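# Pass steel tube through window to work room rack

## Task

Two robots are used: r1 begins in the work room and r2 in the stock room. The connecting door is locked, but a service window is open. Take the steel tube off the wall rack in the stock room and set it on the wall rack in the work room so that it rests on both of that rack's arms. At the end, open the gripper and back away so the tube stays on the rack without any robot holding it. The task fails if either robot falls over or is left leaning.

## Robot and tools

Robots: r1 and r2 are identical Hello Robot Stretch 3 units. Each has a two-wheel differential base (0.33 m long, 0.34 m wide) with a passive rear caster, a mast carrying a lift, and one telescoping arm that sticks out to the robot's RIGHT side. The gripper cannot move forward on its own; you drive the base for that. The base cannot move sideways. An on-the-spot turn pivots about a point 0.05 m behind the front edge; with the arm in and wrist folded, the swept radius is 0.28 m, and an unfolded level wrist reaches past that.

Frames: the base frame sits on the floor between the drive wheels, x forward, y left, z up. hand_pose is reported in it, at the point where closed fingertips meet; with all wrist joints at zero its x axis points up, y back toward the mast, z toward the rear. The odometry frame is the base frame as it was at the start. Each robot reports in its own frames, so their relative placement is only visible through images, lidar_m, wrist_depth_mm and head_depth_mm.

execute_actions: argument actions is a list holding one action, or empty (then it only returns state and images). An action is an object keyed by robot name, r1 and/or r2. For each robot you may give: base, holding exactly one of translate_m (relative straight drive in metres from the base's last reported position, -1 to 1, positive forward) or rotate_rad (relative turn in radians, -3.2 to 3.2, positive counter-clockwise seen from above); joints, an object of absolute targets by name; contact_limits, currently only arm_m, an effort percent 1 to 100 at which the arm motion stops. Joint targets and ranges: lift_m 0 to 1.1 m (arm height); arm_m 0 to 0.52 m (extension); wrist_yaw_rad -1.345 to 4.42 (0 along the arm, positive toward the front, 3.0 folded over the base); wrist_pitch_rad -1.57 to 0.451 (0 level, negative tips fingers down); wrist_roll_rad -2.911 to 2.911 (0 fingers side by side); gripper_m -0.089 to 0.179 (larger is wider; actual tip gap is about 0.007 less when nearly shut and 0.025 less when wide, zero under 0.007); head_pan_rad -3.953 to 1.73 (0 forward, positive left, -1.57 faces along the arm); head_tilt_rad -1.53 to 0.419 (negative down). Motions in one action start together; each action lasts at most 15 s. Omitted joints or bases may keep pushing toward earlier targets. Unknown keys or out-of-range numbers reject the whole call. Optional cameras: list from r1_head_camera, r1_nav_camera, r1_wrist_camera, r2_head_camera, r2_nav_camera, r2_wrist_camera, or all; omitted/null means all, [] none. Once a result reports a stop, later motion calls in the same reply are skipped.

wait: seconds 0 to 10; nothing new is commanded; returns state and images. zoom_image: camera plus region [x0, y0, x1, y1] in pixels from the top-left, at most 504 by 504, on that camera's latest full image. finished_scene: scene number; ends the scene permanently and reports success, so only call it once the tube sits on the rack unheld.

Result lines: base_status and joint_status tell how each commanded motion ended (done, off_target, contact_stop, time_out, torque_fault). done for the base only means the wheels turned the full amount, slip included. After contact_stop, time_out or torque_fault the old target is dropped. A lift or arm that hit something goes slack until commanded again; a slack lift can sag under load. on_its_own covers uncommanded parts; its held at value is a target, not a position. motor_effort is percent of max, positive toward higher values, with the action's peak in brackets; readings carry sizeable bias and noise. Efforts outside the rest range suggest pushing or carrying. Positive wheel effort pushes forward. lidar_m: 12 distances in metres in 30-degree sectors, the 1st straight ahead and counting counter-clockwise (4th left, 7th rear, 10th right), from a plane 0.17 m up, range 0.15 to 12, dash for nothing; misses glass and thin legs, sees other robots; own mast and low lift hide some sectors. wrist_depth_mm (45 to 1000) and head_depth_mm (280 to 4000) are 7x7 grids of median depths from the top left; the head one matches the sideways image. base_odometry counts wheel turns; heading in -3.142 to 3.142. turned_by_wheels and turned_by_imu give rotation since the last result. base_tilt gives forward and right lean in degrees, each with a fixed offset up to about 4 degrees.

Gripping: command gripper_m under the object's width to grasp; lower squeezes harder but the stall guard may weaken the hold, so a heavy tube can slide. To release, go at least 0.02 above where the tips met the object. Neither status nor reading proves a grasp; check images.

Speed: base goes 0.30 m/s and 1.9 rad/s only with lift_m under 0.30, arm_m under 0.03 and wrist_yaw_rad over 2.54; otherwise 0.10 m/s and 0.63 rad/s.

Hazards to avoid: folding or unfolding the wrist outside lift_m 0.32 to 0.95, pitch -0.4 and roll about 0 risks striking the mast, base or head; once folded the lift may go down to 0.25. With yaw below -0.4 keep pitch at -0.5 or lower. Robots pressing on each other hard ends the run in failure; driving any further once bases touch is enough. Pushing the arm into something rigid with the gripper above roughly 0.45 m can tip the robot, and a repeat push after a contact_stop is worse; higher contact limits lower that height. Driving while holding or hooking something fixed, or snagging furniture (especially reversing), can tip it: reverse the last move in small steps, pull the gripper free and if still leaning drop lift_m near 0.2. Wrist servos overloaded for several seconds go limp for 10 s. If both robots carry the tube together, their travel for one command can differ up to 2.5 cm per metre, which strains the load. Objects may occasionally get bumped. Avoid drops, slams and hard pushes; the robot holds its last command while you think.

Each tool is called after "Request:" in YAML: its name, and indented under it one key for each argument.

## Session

Request:
execute_actions:
  actions: []

Scene clock: 0.00 s.
r1.base_odometry: x=+0.000 y=+0.000 heading=+0.000 (m, m, rad; r1's odometry frame)
r1.turned_by_wheels: +0.000 (rad since the last result)
r1.turned_by_imu: +0.000 (rad since the last result)
r1.base_tilt: forward=-0.1 right=-0.1 (deg)
r1.lidar_m: 2.64 2.55 2.66 2.73 2.65 2.48 1.83 1.76 1.83 2.20 2.12 2.21
r1.head_depth_mm: 2114 2602 2663 2675 2689 2734 2136 / 2096 2867 2976 3025 3075 2942 2152 / 2096 3189 3269 3256 3297 3171 2153 / 2076 2996 3018 3024 3033 2986 2158 / 2065 2795 2836 2855 2852 2836 2172 / 2059 2664 2662 2651 2702 2671 2175 / 2052 2497 2520 2524 2539 2549 2188
r1.base_status: not commanded
r1.joint_positions: lift_m=+0.473 arm_m=-0.001 wrist_yaw_rad=+2.915 wrist_pitch_rad=-0.615 wrist_roll_rad=-0.009 gripper_m=+0.037 head_pan_rad=+0.018 head_tilt_rad=-0.023
r1.joint_status: not commanded
r1.motor_effort: left_wheel=+1 right_wheel=-1 lift_m=+32 arm_m=-1 wrist_yaw_rad=+0 wrist_pitch_rad=+6 wrist_roll_rad=+0 gripper_m=+0 head_pan_rad=+0 head_tilt_rad=+2 (%)
r1.hand_pose: x=+0.0226 y=+0.0466 z=+0.4446 quat_wxyz=(+0.288, +0.690, +0.138, +0.649) (m; r1's base frame)
r1.wrist_depth_mm: - - - - - - - / - - - - - - - / 978 - 986 - - - - / 804 799 811 863 835 852 847 / 710 715 725 711 726 712 731 / 623 618 - 613 637 625 633 / 547 575 - 561 553 558 568
r2.base_odometry: x=+0.000 y=+0.000 heading=+0.000 (m, m, rad; r2's odometry frame)
r2.turned_by_wheels: +0.000 (rad since the last result)
r2.turned_by_imu: +0.000 (rad since the last result)
r2.base_tilt: forward=+0.9 right=-2.1 (deg)
r2.lidar_m: 2.70 2.11 2.06 1.93 1.52 1.50 1.61 2.37 2.68 2.86 2.86 2.82
r2.head_depth_mm: 2077 2797 2846 2846 2862 2877 2211 / 2087 2980 3020 3054 3051 3011 2237 / 2112 3172 3285 3289 3252 3209 2247 / 2072 3270 3465 3478 3493 3263 2235 / 2115 3062 3086 3148 3167 3129 2227 / 2085 2753 2761 2748 2823 2777 2230 / 2119 2474 2471 2467 2521 2498 2217
r2.base_status: not commanded
r2.joint_positions: lift_m=+0.553 arm_m=+0.001 wrist_yaw_rad=+2.953 wrist_pitch_rad=-0.376 wrist_roll_rad=+0.016 gripper_m=+0.037 head_pan_rad=+0.011 head_tilt_rad=-0.010
r2.joint_status: not commanded
r2.motor_effort: left_wheel=+0 right_wheel=-1 lift_m=+30 arm_m=+0 wrist_yaw_rad=+0 wrist_pitch_rad=+8 wrist_roll_rad=+0 gripper_m=+0 head_pan_rad=+1 head_tilt_rad=+2 (%)
r2.hand_pose: x=+0.0217 y=+0.0796 z=+0.5752 quat_wxyz=(+0.198, +0.709, +0.065, +0.674) (m; r2's base frame)
r2.wrist_depth_mm: - - - - - - - / - - - - - - - / - - - - - - - / - - - - - - - / - - - - - - - / 955 933 - 911 954 952 922 / 793 790 782 799 774 807 786
pictures: r1_head_camera (sideways: a quarter turn clockwise sets it upright), r1_nav_camera (sideways: a quarter turn counterclockwise sets it upright), r1_wrist_camera, r2_head_camera (sideways: a quarter turn clockwise sets it upright), r2_nav_camera (sideways: a quarter turn counterclockwise sets it upright), r2_wrist_camera
Images, in order (width x height): r1_head_camera 896x504, r1_nav_camera 672x504, r1_wrist_camera 644x364, r2_head_camera 896x504, r2_nav_camera 672x504, r2_wrist_camera 644x364.

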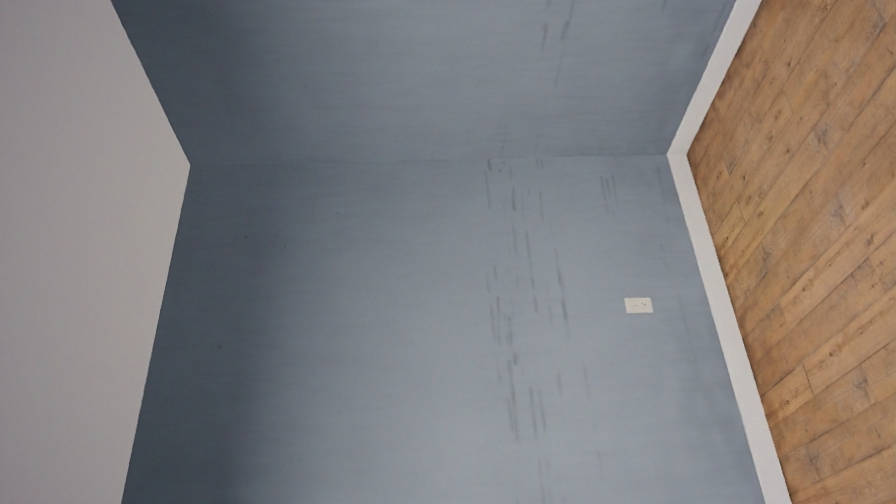

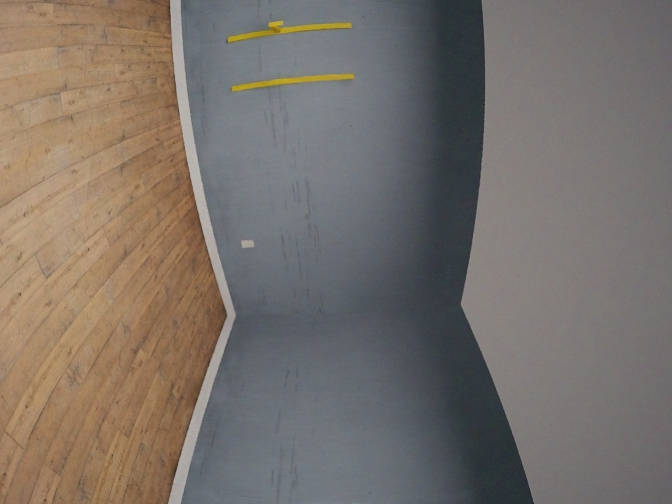

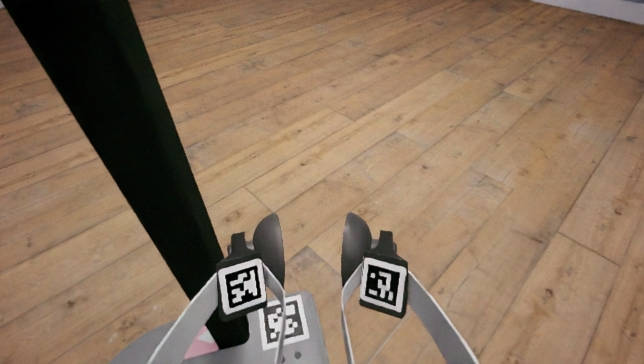

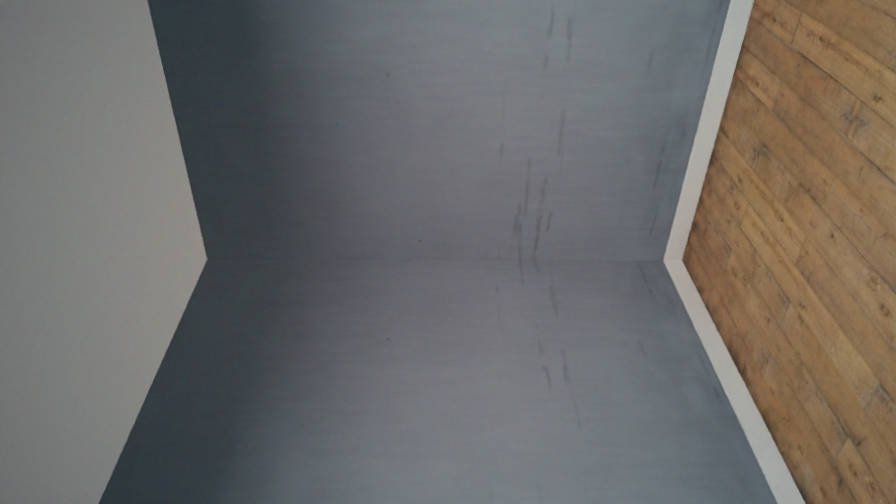

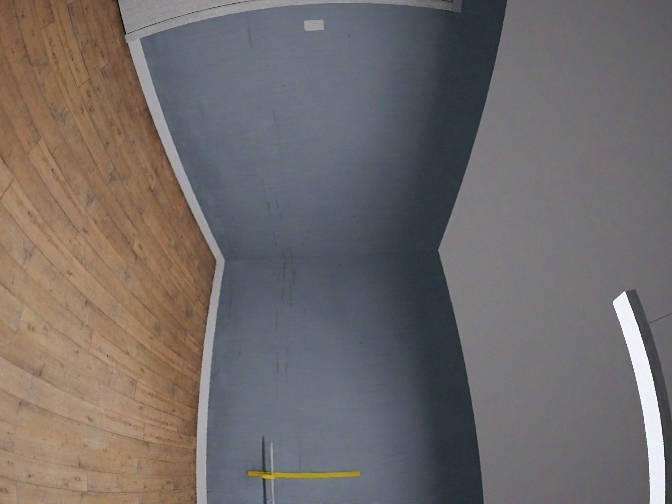

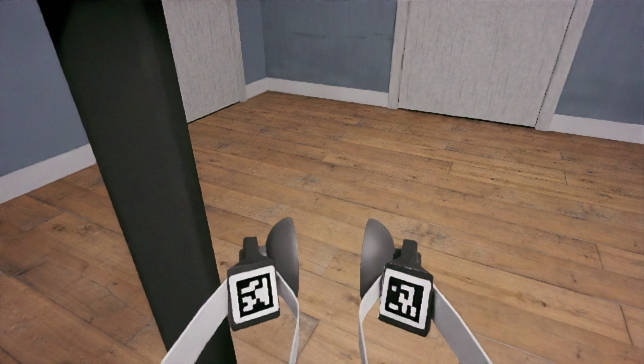

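Request:
execute_actions:
  actions:
    - {"r1":{"base":{"rotate_rad":0.52},"joints":{"lift_m":0.28,"wrist_pitch_rad":-0.4,"head_pan_rad":-3.14,"head_tilt_rad":-0.2}},"r2":{"base":{"rotate_rad":-0.77},"joints":{"lift_m":0.28,"head_tilt_rad":-0.2}}}
  cameras: ["r1_head_camera","r1_nav_camera","r2_head_camera"]

Scene clock: 7.17 s.
r1.base_odometry: x=+0.000 y=+0.000 heading=+0.520 (m, m, rad; r1's odometry frame)
r1.turned_by_wheels: +0.520 (rad since the last result)
r1.turned_by_imu: +0.508 (rad since the last result)
r1.base_tilt: forward=-0.1 right=+0.0 (deg)
r1.lidar_m: 2.55 2.64 2.73 2.63 2.51 1.82 1.76 1.83 2.21 2.12 2.20 2.64
r1.head_depth_mm: 1631 1694 1756 1833 1919 1982 1700 / 1609 1710 1813 1834 1912 1977 1706 / 1605 - - 1926 1901 1999 1694 / 1598 - - 1936 1885 1973 1703 / 1600 - - 1960 1876 1969 1709 / 1590 - - 1991 1853 1940 1716 / 1563 1636 1718 1766 1847 1922 1722
r1.base_status: done
r1.joint_positions: lift_m=+0.280 arm_m=-0.001 wrist_yaw_rad=+2.915 wrist_pitch_rad=-0.422 wrist_roll_rad=-0.009 gripper_m=+0.037 head_pan_rad=-3.133 head_tilt_rad=-0.198
r1.joint_status: all done
r1.motor_effort: left_wheel=-2(7) right_wheel=+2(4) lift_m=+23(27) arm_m=-1(1) wrist_yaw_rad=+1(1) wrist_pitch_rad=+10(13) wrist_roll_rad=+0(0) gripper_m=+0(0) head_pan_rad=-2(32) head_tilt_rad=-2(19) (%)
r1.hand_pose: x=+0.0290 y=+0.0743 z=+0.2921 quat_wxyz=(+0.225, +0.700, +0.070, +0.674) (m; r1's base frame)
r1.wrist_depth_mm: - - - - - - - / - - - - - - - / 913 940 985 979 978 - - / 736 - 738 742 749 749 762 / 592 - 620 596 604 605 598 / 502 487 - 508 517 502 503 / 439 - - 438 432 428 433
r2.base_odometry: x=+0.000 y=+0.000 heading=-0.770 (m, m, rad; r2's odometry frame)
r2.turned_by_wheels: -0.770 (rad since the last result)
r2.turned_by_imu: -0.781 (rad since the last result)
r2.base_tilt: forward=+1.0 right=-2.1 (deg)
r2.lidar_m: 2.81 2.84 2.28 2.06 2.08 1.64 1.50 1.51 1.87 2.68 2.70 3.07
r2.head_depth_mm: 2742 2817 2942 3091 3219 2282 1722 / 2654 2791 2915 3010 3112 2271 1710 / 2654 2746 2839 3008 3114 2261 1718 / 2581 2714 2803 2925 3054 2268 1715 / 2546 2676 2766 2871 3000 2252 1713 / 2519 2630 2718 2834 2922 2269 1706 / 2465 2589 2685 2777 2907 2264 1709
r2.base_status: done
r2.joint_positions: lift_m=+0.280 arm_m=+0.001 wrist_yaw_rad=+2.953 wrist_pitch_rad=-0.376 wrist_roll_rad=+0.016 gripper_m=+0.037 head_pan_rad=+0.011 head_tilt_rad=-0.198
r2.joint_status: all done
r2.motor_effort: left_wheel=+3(7) right_wheel=-2(4) lift_m=+20(25) arm_m=+0(1) wrist_yaw_rad=+0(0) wrist_pitch_rad=+9(9) wrist_roll_rad=+0(0) gripper_m=+0(0) head_pan_rad=+0(0) head_tilt_rad=-2(22) (%)
r2.hand_pose: x=+0.0217 y=+0.0795 z=+0.3026 quat_wxyz=(+0.198, +0.709, +0.065, +0.674) (m; r2's base frame)
r2.wrist_depth_mm: - - - - - - - / - - - - - - - / - - - - - - - / 849 - 839 860 857 856 847 / 678 663 696 673 706 686 674 / 558 560 - 558 568 565 557 / 476 490 - - 463 479 478
pictures: r1_head_camera (sideways: a quarter turn clockwise sets it upright), r1_nav_camera (sideways: a quarter turn counterclockwise sets it upright), r2_head_camera (sideways: a quarter turn clockwise sets it upright)
Images, in order (width x height): r1_head_camera 896x504, r1_nav_camera 672x504, r2_head_camera 896x504.

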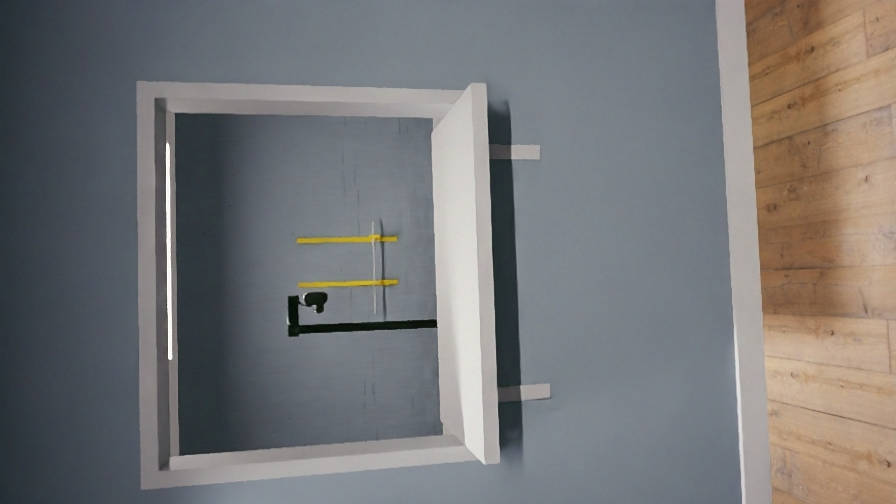

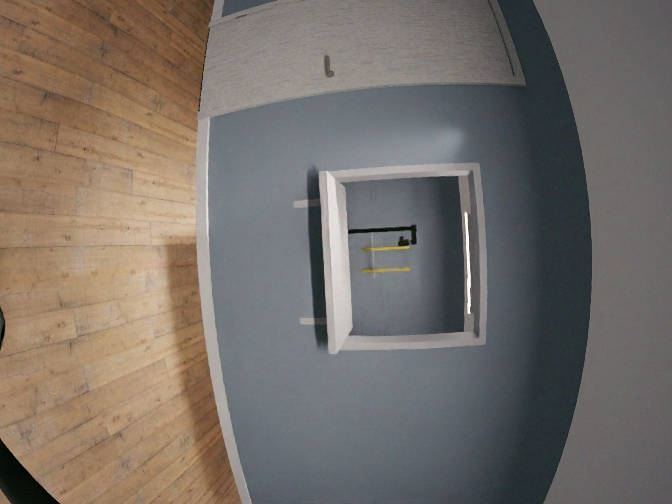

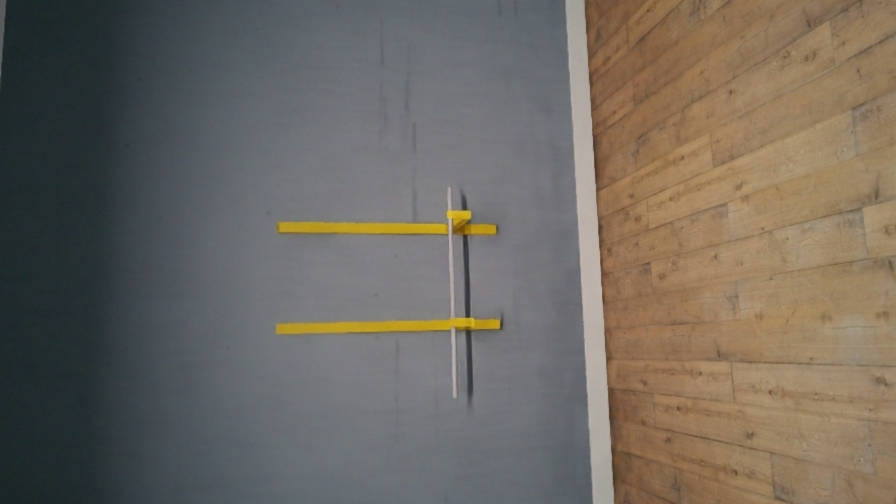

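Request:
execute_actions:
  actions:
    - {"r1":{"base":{"rotate_rad":-0.147}},"r2":{"base":{"translate_m":1.0}}}
  cameras: []

Request:
execute_actions:
  actions:
    - {"r1":{"base":{"translate_m":-1.0}},"r2":{"base":{"translate_m":1.0}}}
  cameras: []

Request:
execute_actions:
  actions:
    - {"r1":{"base":{"translate_m":-0.09},"joints":{"lift_m":0.6}},"r2":{"base":{"rotate_rad":1.72},"joints":{"lift_m":0.6,"head_pan_rad":-1.57,"head_tilt_rad":-0.7}}}
  cameras: ["r2_head_camera","r2_nav_camera"]

Scene clock: 31.80 s.
r1.base_odometry: x=+0.000 y=+0.000 heading=+0.373 (m, m, rad; r1's odometry frame)
r1.turned_by_wheels: -0.147 (rad since the last result)
r1.turned_by_imu: -0.142 (rad since the last result)
r1.base_tilt: forward=+0.0 right=+0.0 (deg)
r1.lidar_m: 2.55 2.57 2.87 2.63 2.65 1.92 1.76 1.78 2.17 2.12 2.14 2.64
r1.head_depth_mm: 1738 1812 1888 1983 2060 2131 1691 / 1705 1783 1843 1933 2009 2078 1695 / 1669 1749 1803 1882 1957 2035 1704 / 1635 - - 1938 1924 1984 1712 / 1602 - - 1964 1869 1944 1718 / 1565 - - 1992 1812 1915 1717 / 1532 - - 2012 1787 1861 1726
r1.base_status: done
r1.joint_positions: lift_m=+0.280 arm_m=-0.001 wrist_yaw_rad=+2.915 wrist_pitch_rad=-0.422 wrist_roll_rad=-0.009 gripper_m=+0.037 head_pan_rad=-3.133 head_tilt_rad=-0.198
r1.joint_status: not commanded
r1.motor_effort: left_wheel=+3(10) right_wheel=-2(6) lift_m=+22(23) arm_m=-1(0) wrist_yaw_rad=+0(1) wrist_pitch_rad=+10(10) wrist_roll_rad=+0(0) gripper_m=+0(0) head_pan_rad=-2(2) head_tilt_rad=-2(0) (%)
r1.hand_pose: x=+0.0290 y=+0.0743 z=+0.2921 quat_wxyz=(+0.225, +0.700, +0.070, +0.674) (m; r1's base frame)
r1.wrist_depth_mm: - - - - - - - / - - - - - - - / 947 962 955 982 985 - - / 745 - 752 749 754 745 751 / 587 - 617 591 604 593 590 / 500 488 - 500 516 497 506 / 438 - - 438 427 432 431
r2.base_odometry: x=+0.718 y=-0.696 heading=-0.770 (m, m, rad; r2's odometry frame)
r2.turned_by_wheels: +0.000 (rad since the last result)
r2.turned_by_imu: -0.004 (rad since the last result)
r2.base_tilt: forward=+0.9 right=-2.1 (deg)
r2.lidar_m: 1.83 1.84 2.28 2.23 2.25 2.68 2.48 2.50 2.76 2.53 2.56 2.00
r2.head_depth_mm: 1720 1810 1883 1972 2060 2149 1717 / 1701 1771 1841 1934 2029 2095 1720 / 1688 1741 1828 1900 1978 2074 1711 / 1646 1717 1794 1871 1954 2042 1708 / 1638 1694 1761 1842 1911 1989 1702 / 1608 1669 1731 1816 1883 1985 1718 / 1586 1649 1716 1790 1849 1957 1709
r2.base_status: done
r2.joint_positions: lift_m=+0.280 arm_m=+0.001 wrist_yaw_rad=+2.953 wrist_pitch_rad=-0.376 wrist_roll_rad=+0.016 gripper_m=+0.037 head_pan_rad=+0.011 head_tilt_rad=-0.198
r2.joint_status: not commanded
r2.motor_effort: left_wheel=+2(13) right_wheel=-2(5) lift_m=+21(21) arm_m=+0(0) wrist_yaw_rad=+0(0) wrist_pitch_rad=+9(9) wrist_roll_rad=+0(0) gripper_m=-1(0) head_pan_rad=+1(0) head_tilt_rad=-1(2) (%)
r2.hand_pose: x=+0.0217 y=+0.0795 z=+0.3025 quat_wxyz=(+0.198, +0.709, +0.065, +0.674) (m; r2's base frame)
r2.wrist_depth_mm: - - - - - - - / - - - - - - - / - - - - - - - / 867 - 841 848 846 849 860 / 680 664 700 683 699 667 683 / 558 559 - 552 569 557 553 / 473 485 - - 460 473 470
pictures: none
No camera images: the call's "cameras" was empty. Leave "cameras" out to get every camera's image.

Scene clock: 36.80 s.
r1.base_odometry: x=-0.931 y=-0.364 heading=+0.373 (m, m, rad; r1's odometry frame)
r1.turned_by_wheels: +0.000 (rad since the last result)
r1.turned_by_imu: +0.000 (rad since the last result)
r1.base_tilt: forward=-0.1 right=+0.1 (deg)
r1.lidar_m: 3.52 3.53 2.72 2.48 1.32 0.85 0.78 0.79 0.97 1.92 2.29 2.84
r1.head_depth_mm: 744 779 811 844 885 922 979 / 761 784 809 833 866 709 950 / 3233 - - - 1006 713 923 / 2963 - - - 1012 684 897 / 2981 - - - 1015 686 877 / 2930 - - - 1021 690 855 / 2738 - - - 1032 691 835
r1.base_status: done
r1.joint_positions: lift_m=+0.280 arm_m=-0.001 wrist_yaw_rad=+2.915 wrist_pitch_rad=-0.422 wrist_roll_rad=-0.009 gripper_m=+0.037 head_pan_rad=-3.133 head_tilt_rad=-0.199
r1.joint_status: not commanded
r1.motor_effort: left_wheel=+3(8) right_wheel=-2(8) lift_m=+23(22) arm_m=+0(1) wrist_yaw_rad=+0(0) wrist_pitch_rad=+10(10) wrist_roll_rad=+0(0) gripper_m=+0(0) head_pan_rad=-2(2) head_tilt_rad=-1(1) (%)
r1.hand_pose: x=+0.0290 y=+0.0744 z=+0.2922 quat_wxyz=(+0.225, +0.700, +0.070, +0.674) (m; r1's base frame)
r1.wrist_depth_mm: - - - - - - - / - - - - - - - / 955 972 998 967 969 - - / 741 - 742 750 748 760 762 / 577 - 630 593 611 611 601 / 489 488 - 501 526 501 503 / 436 - - 439 430 430 430
r2.base_odometry: x=+1.436 y=-1.392 heading=-0.770 (m, m, rad; r2's odometry frame)
r2.turned_by_wheels: +0.000 (rad since the last result)
r2.turned_by_imu: -0.003 (rad since the last result)
r2.base_tilt: forward=+1.0 right=-2.1 (deg)
r2.lidar_m: 0.84 0.85 1.05 2.12 2.40 2.95 3.45 3.50 2.60 2.38 1.43 0.92
r2.head_depth_mm: 766 801 835 867 913 954 1012 / 755 787 819 860 894 943 987 / 745 773 790 832 871 909 884 / 734 765 797 830 866 908 944 / 725 752 786 816 850 892 929 / 713 741 770 802 840 878 913 / 703 729 759 790 824 856 893
r2.base_status: done
r2.joint_positions: lift_m=+0.280 arm_m=+0.001 wrist_yaw_rad=+2.953 wrist_pitch_rad=-0.377 wrist_roll_rad=+0.016 gripper_m=+0.037 head_pan_rad=+0.011 head_tilt_rad=-0.199
r2.joint_status: not commanded
r2.motor_effort: left_wheel=+3(14) right_wheel=-2(4) lift_m=+21(21) arm_m=+0(1) wrist_yaw_rad=+0(1) wrist_pitch_rad=+9(9) wrist_roll_rad=+0(0) gripper_m=-1(0) head_pan_rad=+1(0) head_tilt_rad=-1(1) (%)
r2.hand_pose: x=+0.0217 y=+0.0795 z=+0.3025 quat_wxyz=(+0.198, +0.709, +0.065, +0.674) (m; r2's base frame)
r2.wrist_depth_mm: - - - - - - 804 / - - - - - - 808 / - - - - - - 841 / 862 - 855 850 861 849 813 / 669 662 712 672 713 674 676 / 567 561 - 556 575 553 556 / 475 487 - - 461 476 478
pictures: none
No camera images: the call's "cameras" was empty. Leave "cameras" out to get every camera's image.

Scene clock: 40.53 s.
r1.base_odometry: x=-1.015 y=-0.397 heading=+0.373 (m, m, rad; r1's odometry frame)
r1.turned_by_wheels: +0.000 (rad since the last result)
r1.turned_by_imu: +0.000 (rad since the last result)
r1.base_tilt: forward=-0.1 right=+0.0 (deg)
r1.lidar_m: 3.60 3.64 2.70 2.47 1.17 0.76 0.69 0.70 0.87 1.70 2.30 2.85
r1.head_depth_mm: 653 680 709 740 779 799 861 / 728 753 776 799 823 677 838 / 3246 - - - 1006 680 808 / 2986 - - - 1010 684 576 / 2821 - - - 1015 685 557 / 2949 - - - 1025 690 558 / 2923 - - - 3446 692 539
r1.base_status: done
r1.joint_positions: lift_m=+0.600 arm_m=-0.001 wrist_yaw_rad=+2.915 wrist_pitch_rad=-0.421 wrist_roll_rad=-0.009 gripper_m=+0.037 head_pan_rad=-3.133 head_tilt_rad=-0.199
r1.joint_status: all done
r1.motor_effort: left_wheel=+3(14) right_wheel=-2(7) lift_m=+42(43) arm_m=+0(0) wrist_yaw_rad=+0(0) wrist_pitch_rad=+10(10) wrist_roll_rad=+0(0) gripper_m=+0(0) head_pan_rad=-2(2) head_tilt_rad=+0(2) (%)
r1.hand_pose: x=+0.0290 y=+0.0744 z=+0.6115 quat_wxyz=(+0.225, +0.700, +0.070, +0.674) (m; r1's base frame)
r1.wrist_depth_mm: - - - - - - - / - - - - - - - / - - - - - - - / - - - - - - - / - - - - - - - / 861 833 - 865 896 877 904 / 757 742 769 747 755 753 752
r2.base_odometry: x=+1.436 y=-1.392 heading=+0.950 (m, m, rad; r2's odometry frame)
r2.turned_by_wheels: +1.720 (rad since the last result)
r2.turned_by_imu: +1.741 (rad since the last result)
r2.base_tilt: forward=+0.9 right=-2.1 (deg)
r2.lidar_m: 2.38 2.47 3.34 3.45 3.39 2.48 2.38 1.21 0.88 0.84 0.87 1.19
r2.head_depth_mm: 698 803 918 1073 1283 1378 1192 / 715 789 899 1006 1285 1379 1198 / 713 806 919 1072 1281 1382 1201 / 714 803 917 1067 1280 1378 1195 / 713 800 918 1067 1279 1394 1193 / 709 787 898 1021 1284 1390 1196 / 698 802 915 1068 1288 1383 1196
r2.base_status: done
r2.joint_positions: lift_m=+0.600 arm_m=+0.001 wrist_yaw_rad=+2.953 wrist_pitch_rad=-0.377 wrist_roll_rad=+0.016 gripper_m=+0.037 head_pan_rad=-1.563 head_tilt_rad=-0.692
r2.joint_status: all done
r2.motor_effort: left_wheel=-2(8) right_wheel=+1(5) lift_m=+40(42) arm_m=-1(0) wrist_yaw_rad=+0(0) wrist_pitch_rad=+9(9) wrist_roll_rad=+0(0) gripper_m=+0(0) head_pan_rad=-4(58) head_tilt_rad=-5(40) (%)
r2.hand_pose: x=+0.0217 y=+0.0794 z=+0.6216 quat_wxyz=(+0.198, +0.709, +0.065, +0.674) (m; r2's base frame)
r2.wrist_depth_mm: - - - - - - - / - - - - - - - / - - - - - - - / - - - - - - - / - - - - - - - / 995 984 - 981 - 986 984 / 846 853 824 850 823 844 853
pictures: r2_head_camera (sideways: a quarter turn clockwise sets it upright), r2_nav_camera (sideways: a quarter turn counterclockwise sets it upright)
Images, in order (width x height): r2_head_camera 896x504, r2_nav_camera 672x504.

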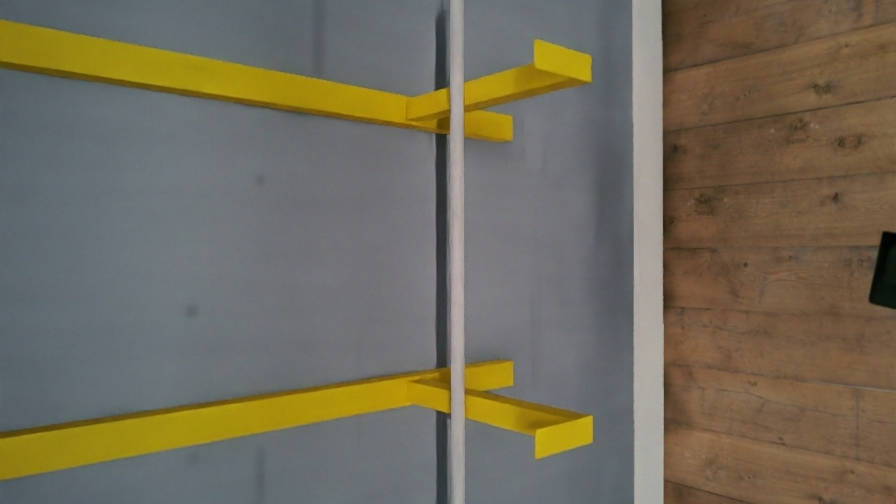

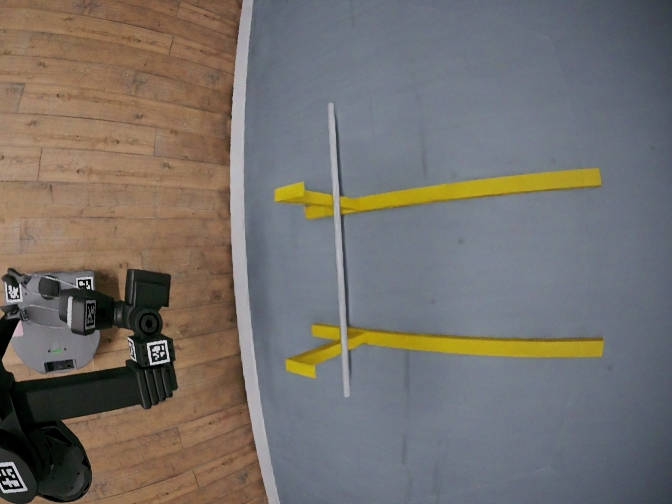

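Request:
execute_actions:
  actions:
    - {"r1":{"base":{"rotate_rad":-1.425},"joints":{"lift_m":0.9,"head_pan_rad":-1.57,"head_tilt_rad":-0.4}},"r2":{"base":{"translate_m":0.11},"joints":{"wrist_yaw_rad":0,"gripper_m":0.12}}}
  cameras: []

Request:
execute_actions:
  actions:
    - {"r1":{"joints":{"wrist_yaw_rad":0.7,"gripper_m":0.12}},"r2":{"joints":{"wrist_pitch_rad":0.02,"wrist_roll_rad":1.57,"arm_m":0.15}}}
  cameras: ["r1_head_camera","r1_nav_camera","r2_head_camera","r2_wrist_camera"]

Scene clock: 49.60 s.
r1.base_odometry: x=-1.015 y=-0.397 heading=-1.052 (m, m, rad; r1's odometry frame)
r1.turned_by_wheels: -1.425 (rad since the last result)
r1.turned_by_imu: -1.389 (rad since the last result)
r1.base_tilt: forward=+0.0 right=+0.0 (deg)
r1.lidar_m: 2.28 2.37 3.27 3.60 3.47 2.55 2.47 0.97 0.72 0.69 0.72 0.99
r1.head_depth_mm: - - - 874 681 885 958 / - - - 989 683 877 962 / - - - 990 684 868 970 / - - - 995 686 861 961 / - - - 997 687 854 952 / - - - 1000 688 847 940 / - - - 1006 689 838 930
r1.base_status: done
r1.joint_positions: lift_m=+0.900 arm_m=-0.001 wrist_yaw_rad=+2.915 wrist_pitch_rad=-0.421 wrist_roll_rad=-0.009 gripper_m=+0.037 head_pan_rad=-1.577 head_tilt_rad=-0.395
r1.joint_status: all done
r1.motor_effort: left_wheel=+3(9) right_wheel=-2(5) lift_m=+42(43) arm_m=-1(1) wrist_yaw_rad=+0(0) wrist_pitch_rad=+10(10) wrist_roll_rad=+0(0) gripper_m=-1(0) head_pan_rad=+3(33) head_tilt_rad=-3(24) (%)
r1.hand_pose: x=+0.0290 y=+0.0744 z=+0.9116 quat_wxyz=(+0.225, +0.700, +0.070, +0.674) (m; r1's base frame)
r1.wrist_depth_mm: - - - - - - - / - - - - - - - / - - - - - - - / - - - - - - - / - - - - - - - / - - - - - - - / - - - - - - -
r2.base_odometry: x=+1.500 y=-1.302 heading=+0.950 (m, m, rad; r2's odometry frame)
r2.turned_by_wheels: +0.000 (rad since the last result)
r2.turned_by_imu: -0.002 (rad since the last result)
r2.base_tilt: forward=+0.9 right=-2.1 (deg)
r2.lidar_m: 2.27 2.35 3.18 3.46 3.54 2.58 2.49 1.21 0.88 0.84 0.87 1.19
r2.head_depth_mm: 712 803 902 1001 1279 1383 1194 / 713 801 917 1068 1282 1386 1193 / 712 802 918 1070 1281 1381 1228 / 713 803 916 1066 1277 1382 1226 / 695 788 901 1015 1281 1387 1201 / 711 801 910 1067 1284 1384 1197 / 710 802 915 1069 1279 1385 1197
r2.base_status: done
r2.joint_positions: lift_m=+0.600 arm_m=+0.001 wrist_yaw_rad=+0.003 wrist_pitch_rad=-0.377 wrist_roll_rad=+0.016 gripper_m=+0.120 head_pan_rad=-1.563 head_tilt_rad=-0.692
r2.joint_status: all done
r2.motor_effort: left_wheel=-2(6) right_wheel=+1(4) lift_m=+39(40) arm_m=+1(0) wrist_yaw_rad=-4(4) wrist_pitch_rad=+9(9) wrist_roll_rad=+0(0) gripper_m=+0(98) head_pan_rad=-4(3) head_tilt_rad=-5(5) (%)
r2.hand_pose: x=-0.0208 y=-0.3753 z=+0.6216 quat_wxyz=(+0.690, +0.133, -0.700, -0.133) (m; r2's base frame)
r2.wrist_depth_mm: 567 400 394 546 555 483 388 / 608 603 582 588 583 578 586 / 661 644 634 648 632 627 623 / 721 719 713 704 702 689 681 / 797 792 766 767 763 770 728 / 882 853 851 863 854 801 809 / 846 816 840 836 867 818 843
pictures: none
No camera images: the call's "cameras" was empty. Leave "cameras" out to get every camera's image.

Scene clock: 51.93 s.
r1.base_odometry: x=-1.015 y=-0.397 heading=-1.052 (m, m, rad; r1's odometry frame)
r1.turned_by_wheels: +0.000 (rad since the last result)
r1.turned_by_imu: +0.000 (rad since the last result)
r1.base_tilt: forward=+0.0 right=+0.0 (deg)
r1.lidar_m: 2.28 2.37 3.26 3.60 3.48 2.56 2.47 0.98 0.72 0.69 0.72 0.99
r1.head_depth_mm: - - - 871 679 886 960 / - - - 989 683 877 960 / - - - 993 684 867 971 / - - - 994 684 861 959 / - - - 997 688 855 927 / - - - 1000 688 845 908 / - - - 1005 690 839 932
r1.base_status: not commanded
r1.joint_positions: lift_m=+0.900 arm_m=-0.001 wrist_yaw_rad=+0.704 wrist_pitch_rad=-0.421 wrist_roll_rad=-0.009 gripper_m=+0.120 head_pan_rad=-1.577 head_tilt_rad=-0.395
r1.joint_status: all done
r1.motor_effort: left_wheel=+3(3) right_wheel=-2(3) lift_m=+41(41) arm_m=+0(1) wrist_yaw_rad=-3(3) wrist_pitch_rad=+10(10) wrist_roll_rad=+0(0) gripper_m=+0(99) head_pan_rad=+3(3) head_tilt_rad=-2(3) (%)
r1.hand_pose: x=+0.1235 y=-0.3147 z=+0.9116 quat_wxyz=(+0.703, +0.377, -0.594, +0.101) (m; r1's base frame)
r1.wrist_depth_mm: - 903 698 703 - - - / - - 475 424 426 432 443 / - - 862 401 309 291 293 / - - - 722 562 265 231 / - - - 795 635 494 405 / - - - 913 715 505 439 / - - - - 765 603 474
r2.base_odometry: x=+1.500 y=-1.302 heading=+0.950 (m, m, rad; r2's odometry frame)
r2.turned_by_wheels: +0.000 (rad since the last result)
r2.turned_by_imu: -0.001 (rad since the last result)
r2.base_tilt: forward=+0.9 right=-2.1 (deg)
r2.lidar_m: 2.27 2.35 3.19 3.46 3.57 2.59 2.49 1.20 0.88 0.84 0.87 1.19
r2.head_depth_mm: 713 802 902 1003 1276 1385 1219 / 712 800 919 1070 1287 1424 - / 710 803 916 1071 1289 - 1153 / 712 801 917 1068 1280 1355 1198 / 697 787 898 1019 1280 1386 1199 / 711 799 913 1066 1277 1377 1198 / 711 801 911 1066 1280 1379 1193
r2.base_status: not commanded
r2.joint_positions: lift_m=+0.600 arm_m=+0.150 wrist_yaw_rad=+0.002 wrist_pitch_rad=+0.000 wrist_roll_rad=+1.570 gripper_m=+0.120 head_pan_rad=-1.563 head_tilt_rad=-0.692
r2.joint_status: all done
r2.motor_effort: left_wheel=-3(3) right_wheel=+1(1) lift_m=+39(40) arm_m=+3(4) wrist_yaw_rad=-3(4) wrist_pitch_rad=+11(11) wrist_roll_rad=+0(3) gripper_m=+0(0) head_pan_rad=-4(4) head_tilt_rad=-5(5) (%)
r2.hand_pose: x=-0.0208 y=-0.5509 z=+0.7138 quat_wxyz=(+0.001, +0.001, -1.000, -0.001) (m; r2's base frame)
r2.wrist_depth_mm: 444 441 435 432 428 424 422 / 457 452 448 443 440 435 433 / 470 466 458 449 453 449 435 / 480 481 470 463 462 458 454 / 486 484 476 478 476 466 468 / 508 501 495 453 487 - 477 / 513 519 506 493 497 499 483
pictures: r1_head_camera (sideways: a quarter turn clockwise sets it upright), r1_nav_camera (sideways: a quarter turn counterclockwise sets it upright), r2_head_camera (sideways: a quarter turn clockwise sets it upright), r2_wrist_camera
Images, in order (width x height): r1_head_camera 896x504, r1_nav_camera 672x504, r2_head_camera 896x504, r2_wrist_camera 644x364.

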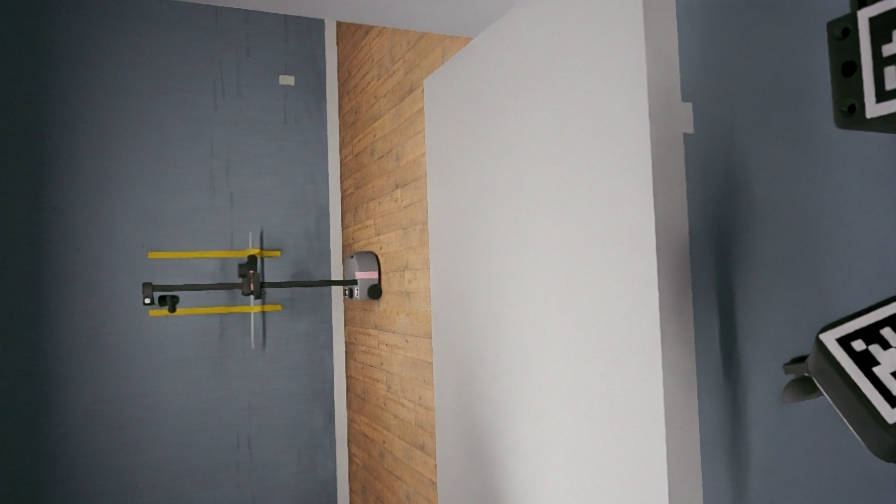

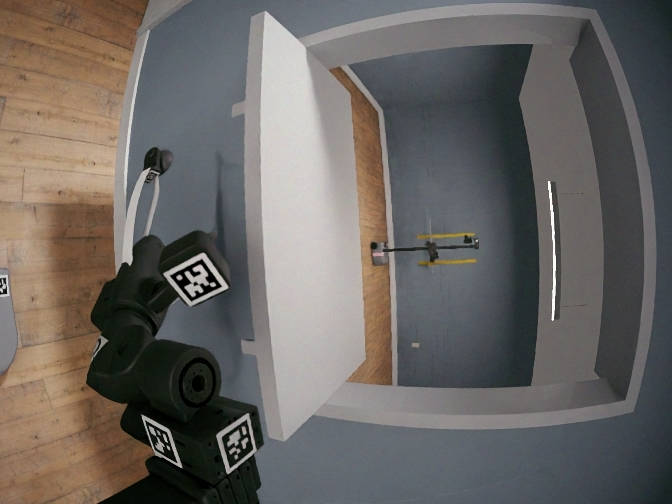

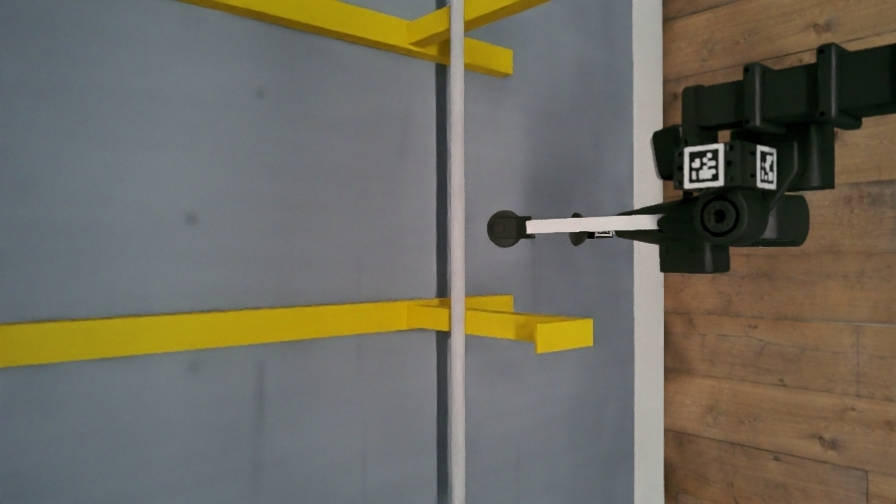

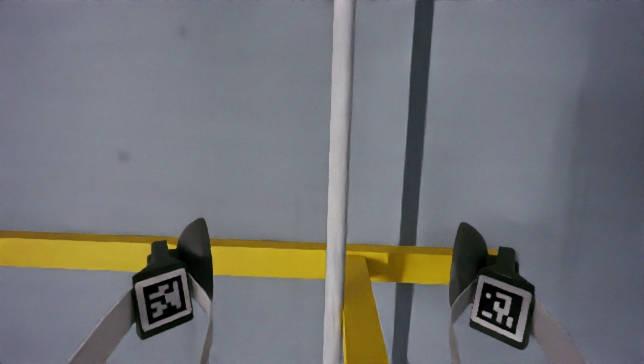

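Request:
execute_actions:
  actions:
    - {"r1":{"joints":{"wrist_pitch_rad":0.02,"wrist_roll_rad":1.57,"lift_m":0.96}},"r2":{"joints":{"arm_m":0.295}}}
  cameras: ["r2_head_camera","r2_wrist_camera"]

Scene clock: 56.83 s.
r1.base_odometry: x=-1.015 y=-0.397 heading=-1.052 (m, m, rad; r1's odometry frame)
r1.turned_by_wheels: +0.000 (rad since the last result)
r1.turned_by_imu: +0.001 (rad since the last result)
r1.base_tilt: forward=-0.1 right=-0.1 (deg)
r1.lidar_m: 2.29 2.37 3.27 3.60 3.47 2.55 2.47 0.98 0.72 0.69 0.72 0.99
r1.head_depth_mm: - - - 873 680 - - / - - - 988 681 725 - / - - - 991 685 858 - / - - - 992 686 581 - / - - - 1000 687 853 - / - - - 1000 689 584 - / - - - 1001 722 - -
r1.base_status: not commanded
r1.joint_positions: lift_m=+0.960 arm_m=-0.001 wrist_yaw_rad=+0.703 wrist_pitch_rad=-0.005 wrist_roll_rad=+1.566 gripper_m=+0.120 head_pan_rad=-1.577 head_tilt_rad=-0.395
r1.joint_status: all done
r1.motor_effort: left_wheel=+3(3) right_wheel=-3(3) lift_m=+41(43) arm_m=-1(1) wrist_yaw_rad=-2(2) wrist_pitch_rad=+12(13) wrist_roll_rad=+1(3) gripper_m=+0(0) head_pan_rad=+3(3) head_tilt_rad=-3(3) (%)
r1.hand_pose: x=+0.1443 y=-0.3391 z=+1.0726 quat_wxyz=(+0.004, +0.345, -0.939, -0.002) (m; r1's base frame)
r1.wrist_depth_mm: - - - - 472 255 437 / 772 - - - 477 286 506 / 773 - - - 477 340 601 / 717 763 750 751 485 702 721 / 802 799 821 838 550 889 894 / - - - - - - - / - - - - - - -
r2.base_odometry: x=+1.500 y=-1.302 heading=+0.950 (m, m, rad; r2's odometry frame)
r2.turned_by_wheels: +0.000 (rad since the last result)
r2.turned_by_imu: -0.001 (rad since the last result)
r2.base_tilt: forward=+0.9 right=-2.0 (deg)
r2.lidar_m: 2.27 2.35 3.17 3.46 3.58 2.59 2.49 1.21 0.88 0.84 0.87 1.19
r2.head_depth_mm: 711 803 901 999 1283 1387 1221 / 712 803 913 1067 1241 - - / 713 801 918 1074 - 1367 1201 / 711 799 914 1065 1280 1383 1203 / 698 788 902 1018 1282 1385 1194 / 710 804 915 1068 1279 1380 1199 / 711 798 915 1064 1279 1387 1199
r2.base_status: not commanded
r2.joint_positions: lift_m=+0.600 arm_m=+0.295 wrist_yaw_rad=+0.002 wrist_pitch_rad=+0.000 wrist_roll_rad=+1.570 gripper_m=+0.120 head_pan_rad=-1.563 head_tilt_rad=-0.692
r2.joint_status: all done
r2.motor_effort: left_wheel=-4(2) right_wheel=+1(1) lift_m=+39(40) arm_m=+3(3) wrist_yaw_rad=-2(2) wrist_pitch_rad=+11(11) wrist_roll_rad=+0(1) gripper_m=+0(0) head_pan_rad=-4(4) head_tilt_rad=-5(5) (%)
r2.hand_pose: x=-0.0208 y=-0.6959 z=+0.7139 quat_wxyz=(+0.001, +0.001, -1.000, +0.000) (m; r2's base frame)
r2.wrist_depth_mm: 299 298 297 292 290 288 285 / 309 305 302 298 295 295 293 / 318 314 308 305 303 301 298 / 322 324 317 313 312 310 306 / 335 331 327 319 320 314 313 / 336 336 330 310 326 - 321 / 316 349 314 275 304 305 326
pictures: r2_head_camera (sideways: a quarter turn clockwise sets it upright), r2_wrist_camera
Images, in order (width x height): r2_head_camera 896x504, r2_wrist_camera 644x364.

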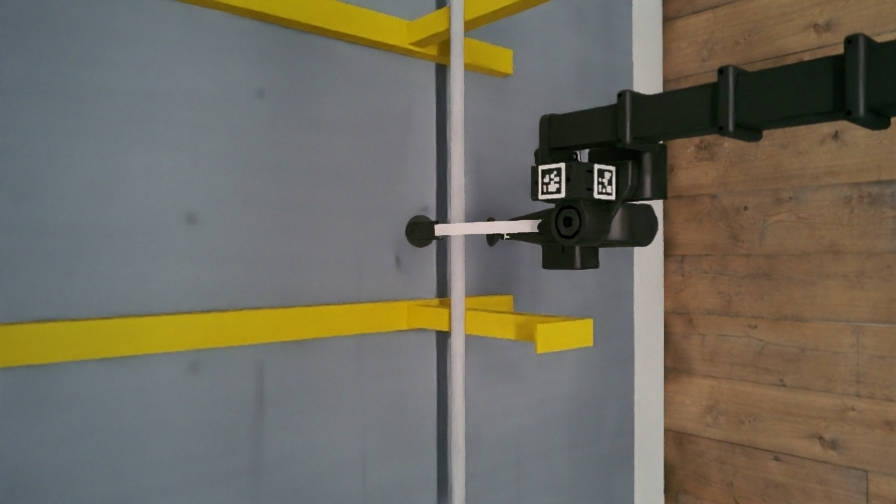

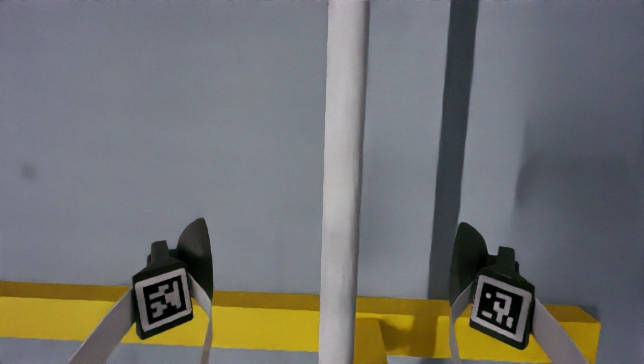

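Request:
execute_actions:
  actions:
    - {"r2":{"joints":{"gripper_m":-0.03,"lift_m":0.596}}}
  cameras: ["r2_wrist_camera"]

Request:
execute_actions:
  actions:
    - {"r2":{"joints":{"lift_m":0.72}}}
  cameras: ["r2_nav_camera","r2_wrist_camera"]

Scene clock: 61.40 s.
r1.base_odometry: x=-1.015 y=-0.397 heading=-1.052 (m, m, rad; r1's odometry frame)
r1.turned_by_wheels: +0.000 (rad since the last result)
r1.turned_by_imu: +0.001 (rad since the last result)
r1.base_tilt: forward=-0.1 right=+0.0 (deg)
r1.lidar_m: 2.29 2.38 3.26 3.60 3.46 2.56 2.47 0.98 0.72 0.69 0.72 0.99
r1.head_depth_mm: - - - 873 680 - - / - - - 991 681 724 - / - - - 989 684 859 - / - - - 996 686 582 - / - - - 995 687 853 - / - - - 999 688 584 - / - - - 1004 720 - -
r1.base_status: not commanded
r1.joint_positions: lift_m=+0.960 arm_m=-0.001 wrist_yaw_rad=+0.703 wrist_pitch_rad=-0.005 wrist_roll_rad=+1.566 gripper_m=+0.120 head_pan_rad=-1.577 head_tilt_rad=-0.395
r1.joint_status: not commanded
r1.motor_effort: left_wheel=+3(3) right_wheel=-3(2) lift_m=+42(41) arm_m=+0(1) wrist_yaw_rad=-1(2) wrist_pitch_rad=+11(12) wrist_roll_rad=+2(2) gripper_m=-1(1) head_pan_rad=+3(3) head_tilt_rad=-3(2) (%)
r1.hand_pose: x=+0.1443 y=-0.3391 z=+1.0726 quat_wxyz=(+0.004, +0.345, -0.939, -0.002) (m; r1's base frame)
r1.wrist_depth_mm: - - - - 471 253 443 / 789 - - - 474 286 511 / 769 - - - 474 335 598 / 708 725 752 743 476 690 712 / 800 795 844 844 559 880 904 / - - - - - - - / - - - - - - -
r2.base_odometry: x=+1.500 y=-1.302 heading=+0.950 (m, m, rad; r2's odometry frame)
r2.turned_by_wheels: +0.000 (rad since the last result)
r2.turned_by_imu: -0.001 (rad since the last result)
r2.base_tilt: forward=+0.9 right=-2.0 (deg)
r2.lidar_m: 2.27 2.34 3.18 3.45 3.54 2.59 2.49 1.21 0.88 0.84 0.87 1.19
r2.head_depth_mm: 715 802 905 1000 1288 1378 1205 / 711 800 918 1069 1246 - - / 713 803 917 1064 - 1353 1196 / 712 802 916 1039 1278 1384 1192 / 695 790 899 1019 1284 1381 1197 / 709 801 917 1064 1279 1383 1195 / 711 799 912 1068 1282 1376 1196
r2.base_status: not commanded
r2.joint_positions: lift_m=+0.596 arm_m=+0.295 wrist_yaw_rad=+0.002 wrist_pitch_rad=-0.003 wrist_roll_rad=+1.575 gripper_m=-0.029 head_pan_rad=-1.563 head_tilt_rad=-0.692
r2.joint_status: all done
r2.motor_effort: left_wheel=-3(2) right_wheel=+1(1) lift_m=+20(35) arm_m=+4(3) wrist_yaw_rad=-2(2) wrist_pitch_rad=+12(13) wrist_roll_rad=-2(2) gripper_m=-24(97) head_pan_rad=-5(4) head_tilt_rad=-5(5) (%)
r2.hand_pose: x=-0.0208 y=-0.6958 z=+0.7100 quat_wxyz=(-0.002, +0.001, -1.000, -0.002) (m; r2's base frame)
r2.wrist_depth_mm: 300 299 296 290 289 288 285 / 308 305 304 296 299 295 292 / 314 315 313 304 303 303 298 / 323 319 317 312 314 311 305 / 333 331 327 160 320 317 314 / 337 335 328 163 326 324 322 / 317 313 314 290 305 303 328
pictures: r2_wrist_camera
Images, in order (width x height): r2_wrist_camera 644x364.

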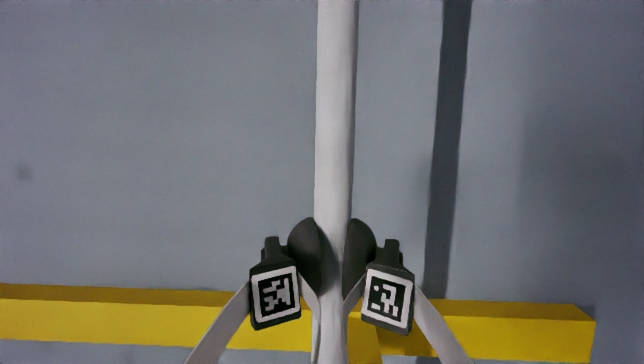

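Scene clock: 63.37 s.
r1.base_odometry: x=-1.015 y=-0.397 heading=-1.052 (m, m, rad; r1's odometry frame)
r1.turned_by_wheels: +0.000 (rad since the last result)
r1.turned_by_imu: +0.000 (rad since the last result)
r1.base_tilt: forward=+0.0 right=+0.0 (deg)
r1.lidar_m: 2.29 2.38 3.27 3.59 3.48 2.56 2.47 0.97 0.72 0.69 0.72 0.99
r1.head_depth_mm: - - - 875 682 - - / - - - 987 681 724 - / - - - 989 684 858 - / - - - 994 684 583 - / - - - 996 688 851 - / - - - 1001 690 583 - / - - - 1001 721 - -
r1.base_status: not commanded
r1.joint_positions: lift_m=+0.960 arm_m=-0.001 wrist_yaw_rad=+0.703 wrist_pitch_rad=-0.005 wrist_roll_rad=+1.566 gripper_m=+0.120 head_pan_rad=-1.577 head_tilt_rad=-0.395
r1.joint_status: not commanded
r1.motor_effort: left_wheel=+3(3) right_wheel=-2(3) lift_m=+41(41) arm_m=-1(1) wrist_yaw_rad=-2(2) wrist_pitch_rad=+12(12) wrist_roll_rad=+1(1) gripper_m=+0(1) head_pan_rad=+3(3) head_tilt_rad=-3(3) (%)
r1.hand_pose: x=+0.1443 y=-0.3391 z=+1.0726 quat_wxyz=(+0.004, +0.345, -0.939, -0.002) (m; r1's base frame)
r1.wrist_depth_mm: - - - - 468 253 445 / 798 - - - 477 286 506 / 772 - - - 481 335 585 / 731 736 749 752 476 724 723 / 806 807 836 841 557 880 903 / - - - - - - - / - - - - - - -
r2.base_odometry: x=+1.500 y=-1.302 heading=+0.950 (m, m, rad; r2's odometry frame)
r2.turned_by_wheels: +0.000 (rad since the last result)
r2.turned_by_imu: +0.000 (rad since the last result)
r2.base_tilt: forward=+0.9 right=-2.1 (deg)
r2.lidar_m: 2.27 2.35 3.17 3.46 3.56 2.59 2.49 1.20 0.88 0.84 0.87 1.19
r2.head_depth_mm: 713 802 901 991 1259 1410 - / 710 801 919 1031 - 1373 1190 / 712 803 917 1024 1363 1385 1193 / 711 801 912 1042 1310 1389 1199 / 698 789 897 1018 1280 1384 1200 / 711 802 915 1061 1278 1385 1201 / 709 800 914 1063 1281 1389 1199
r2.base_status: not commanded
r2.joint_positions: lift_m=+0.719 arm_m=+0.295 wrist_yaw_rad=+0.002 wrist_pitch_rad=-0.033 wrist_roll_rad=+1.575 gripper_m=-0.029 head_pan_rad=-1.563 head_tilt_rad=-0.692
r2.joint_status: all done
r2.motor_effort: left_wheel=-3(3) right_wheel=+1(1) lift_m=+43(45) arm_m=+3(3) wrist_yaw_rad=-2(3) wrist_pitch_rad=+28(29) wrist_roll_rad=-2(2) gripper_m=-27(26) head_pan_rad=-4(4) head_tilt_rad=-5(5) (%)
r2.hand_pose: x=-0.0208 y=-0.6949 z=+0.8254 quat_wxyz=(-0.002, +0.001, -1.000, -0.017) (m; r2's base frame)
r2.wrist_depth_mm: 295 294 293 291 294 293 293 / 303 300 300 297 301 300 299 / 308 309 308 307 308 307 306 / 317 313 316 314 316 316 318 / 322 324 326 160 324 323 323 / 328 330 329 - 329 331 330 / 310 309 311 306 312 304 310
pictures: r2_nav_camera (sideways: a quarter turn counterclockwise sets it upright), r2_wrist_camera
Images, in order (width x height): r2_nav_camera 672x504, r2_wrist_camera 644x364.

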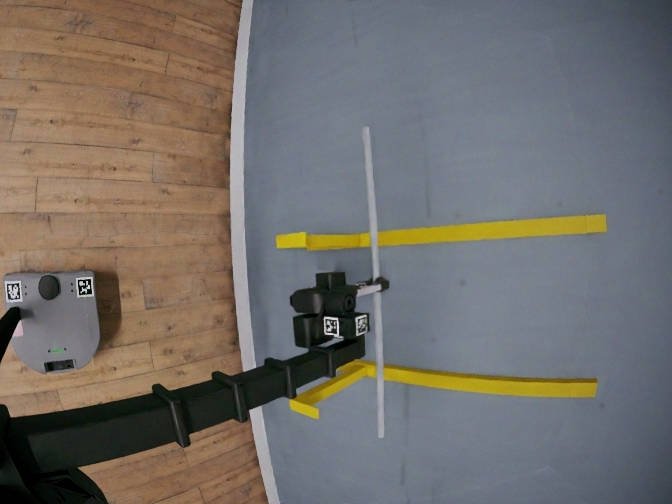

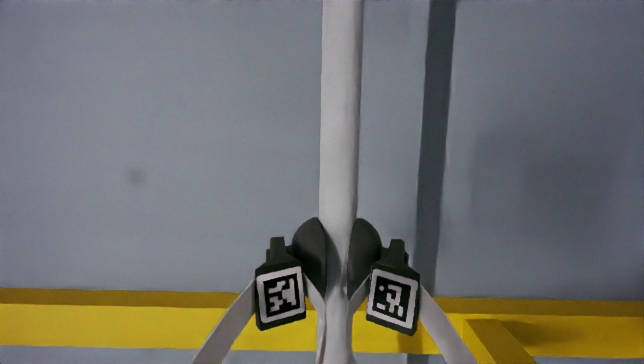

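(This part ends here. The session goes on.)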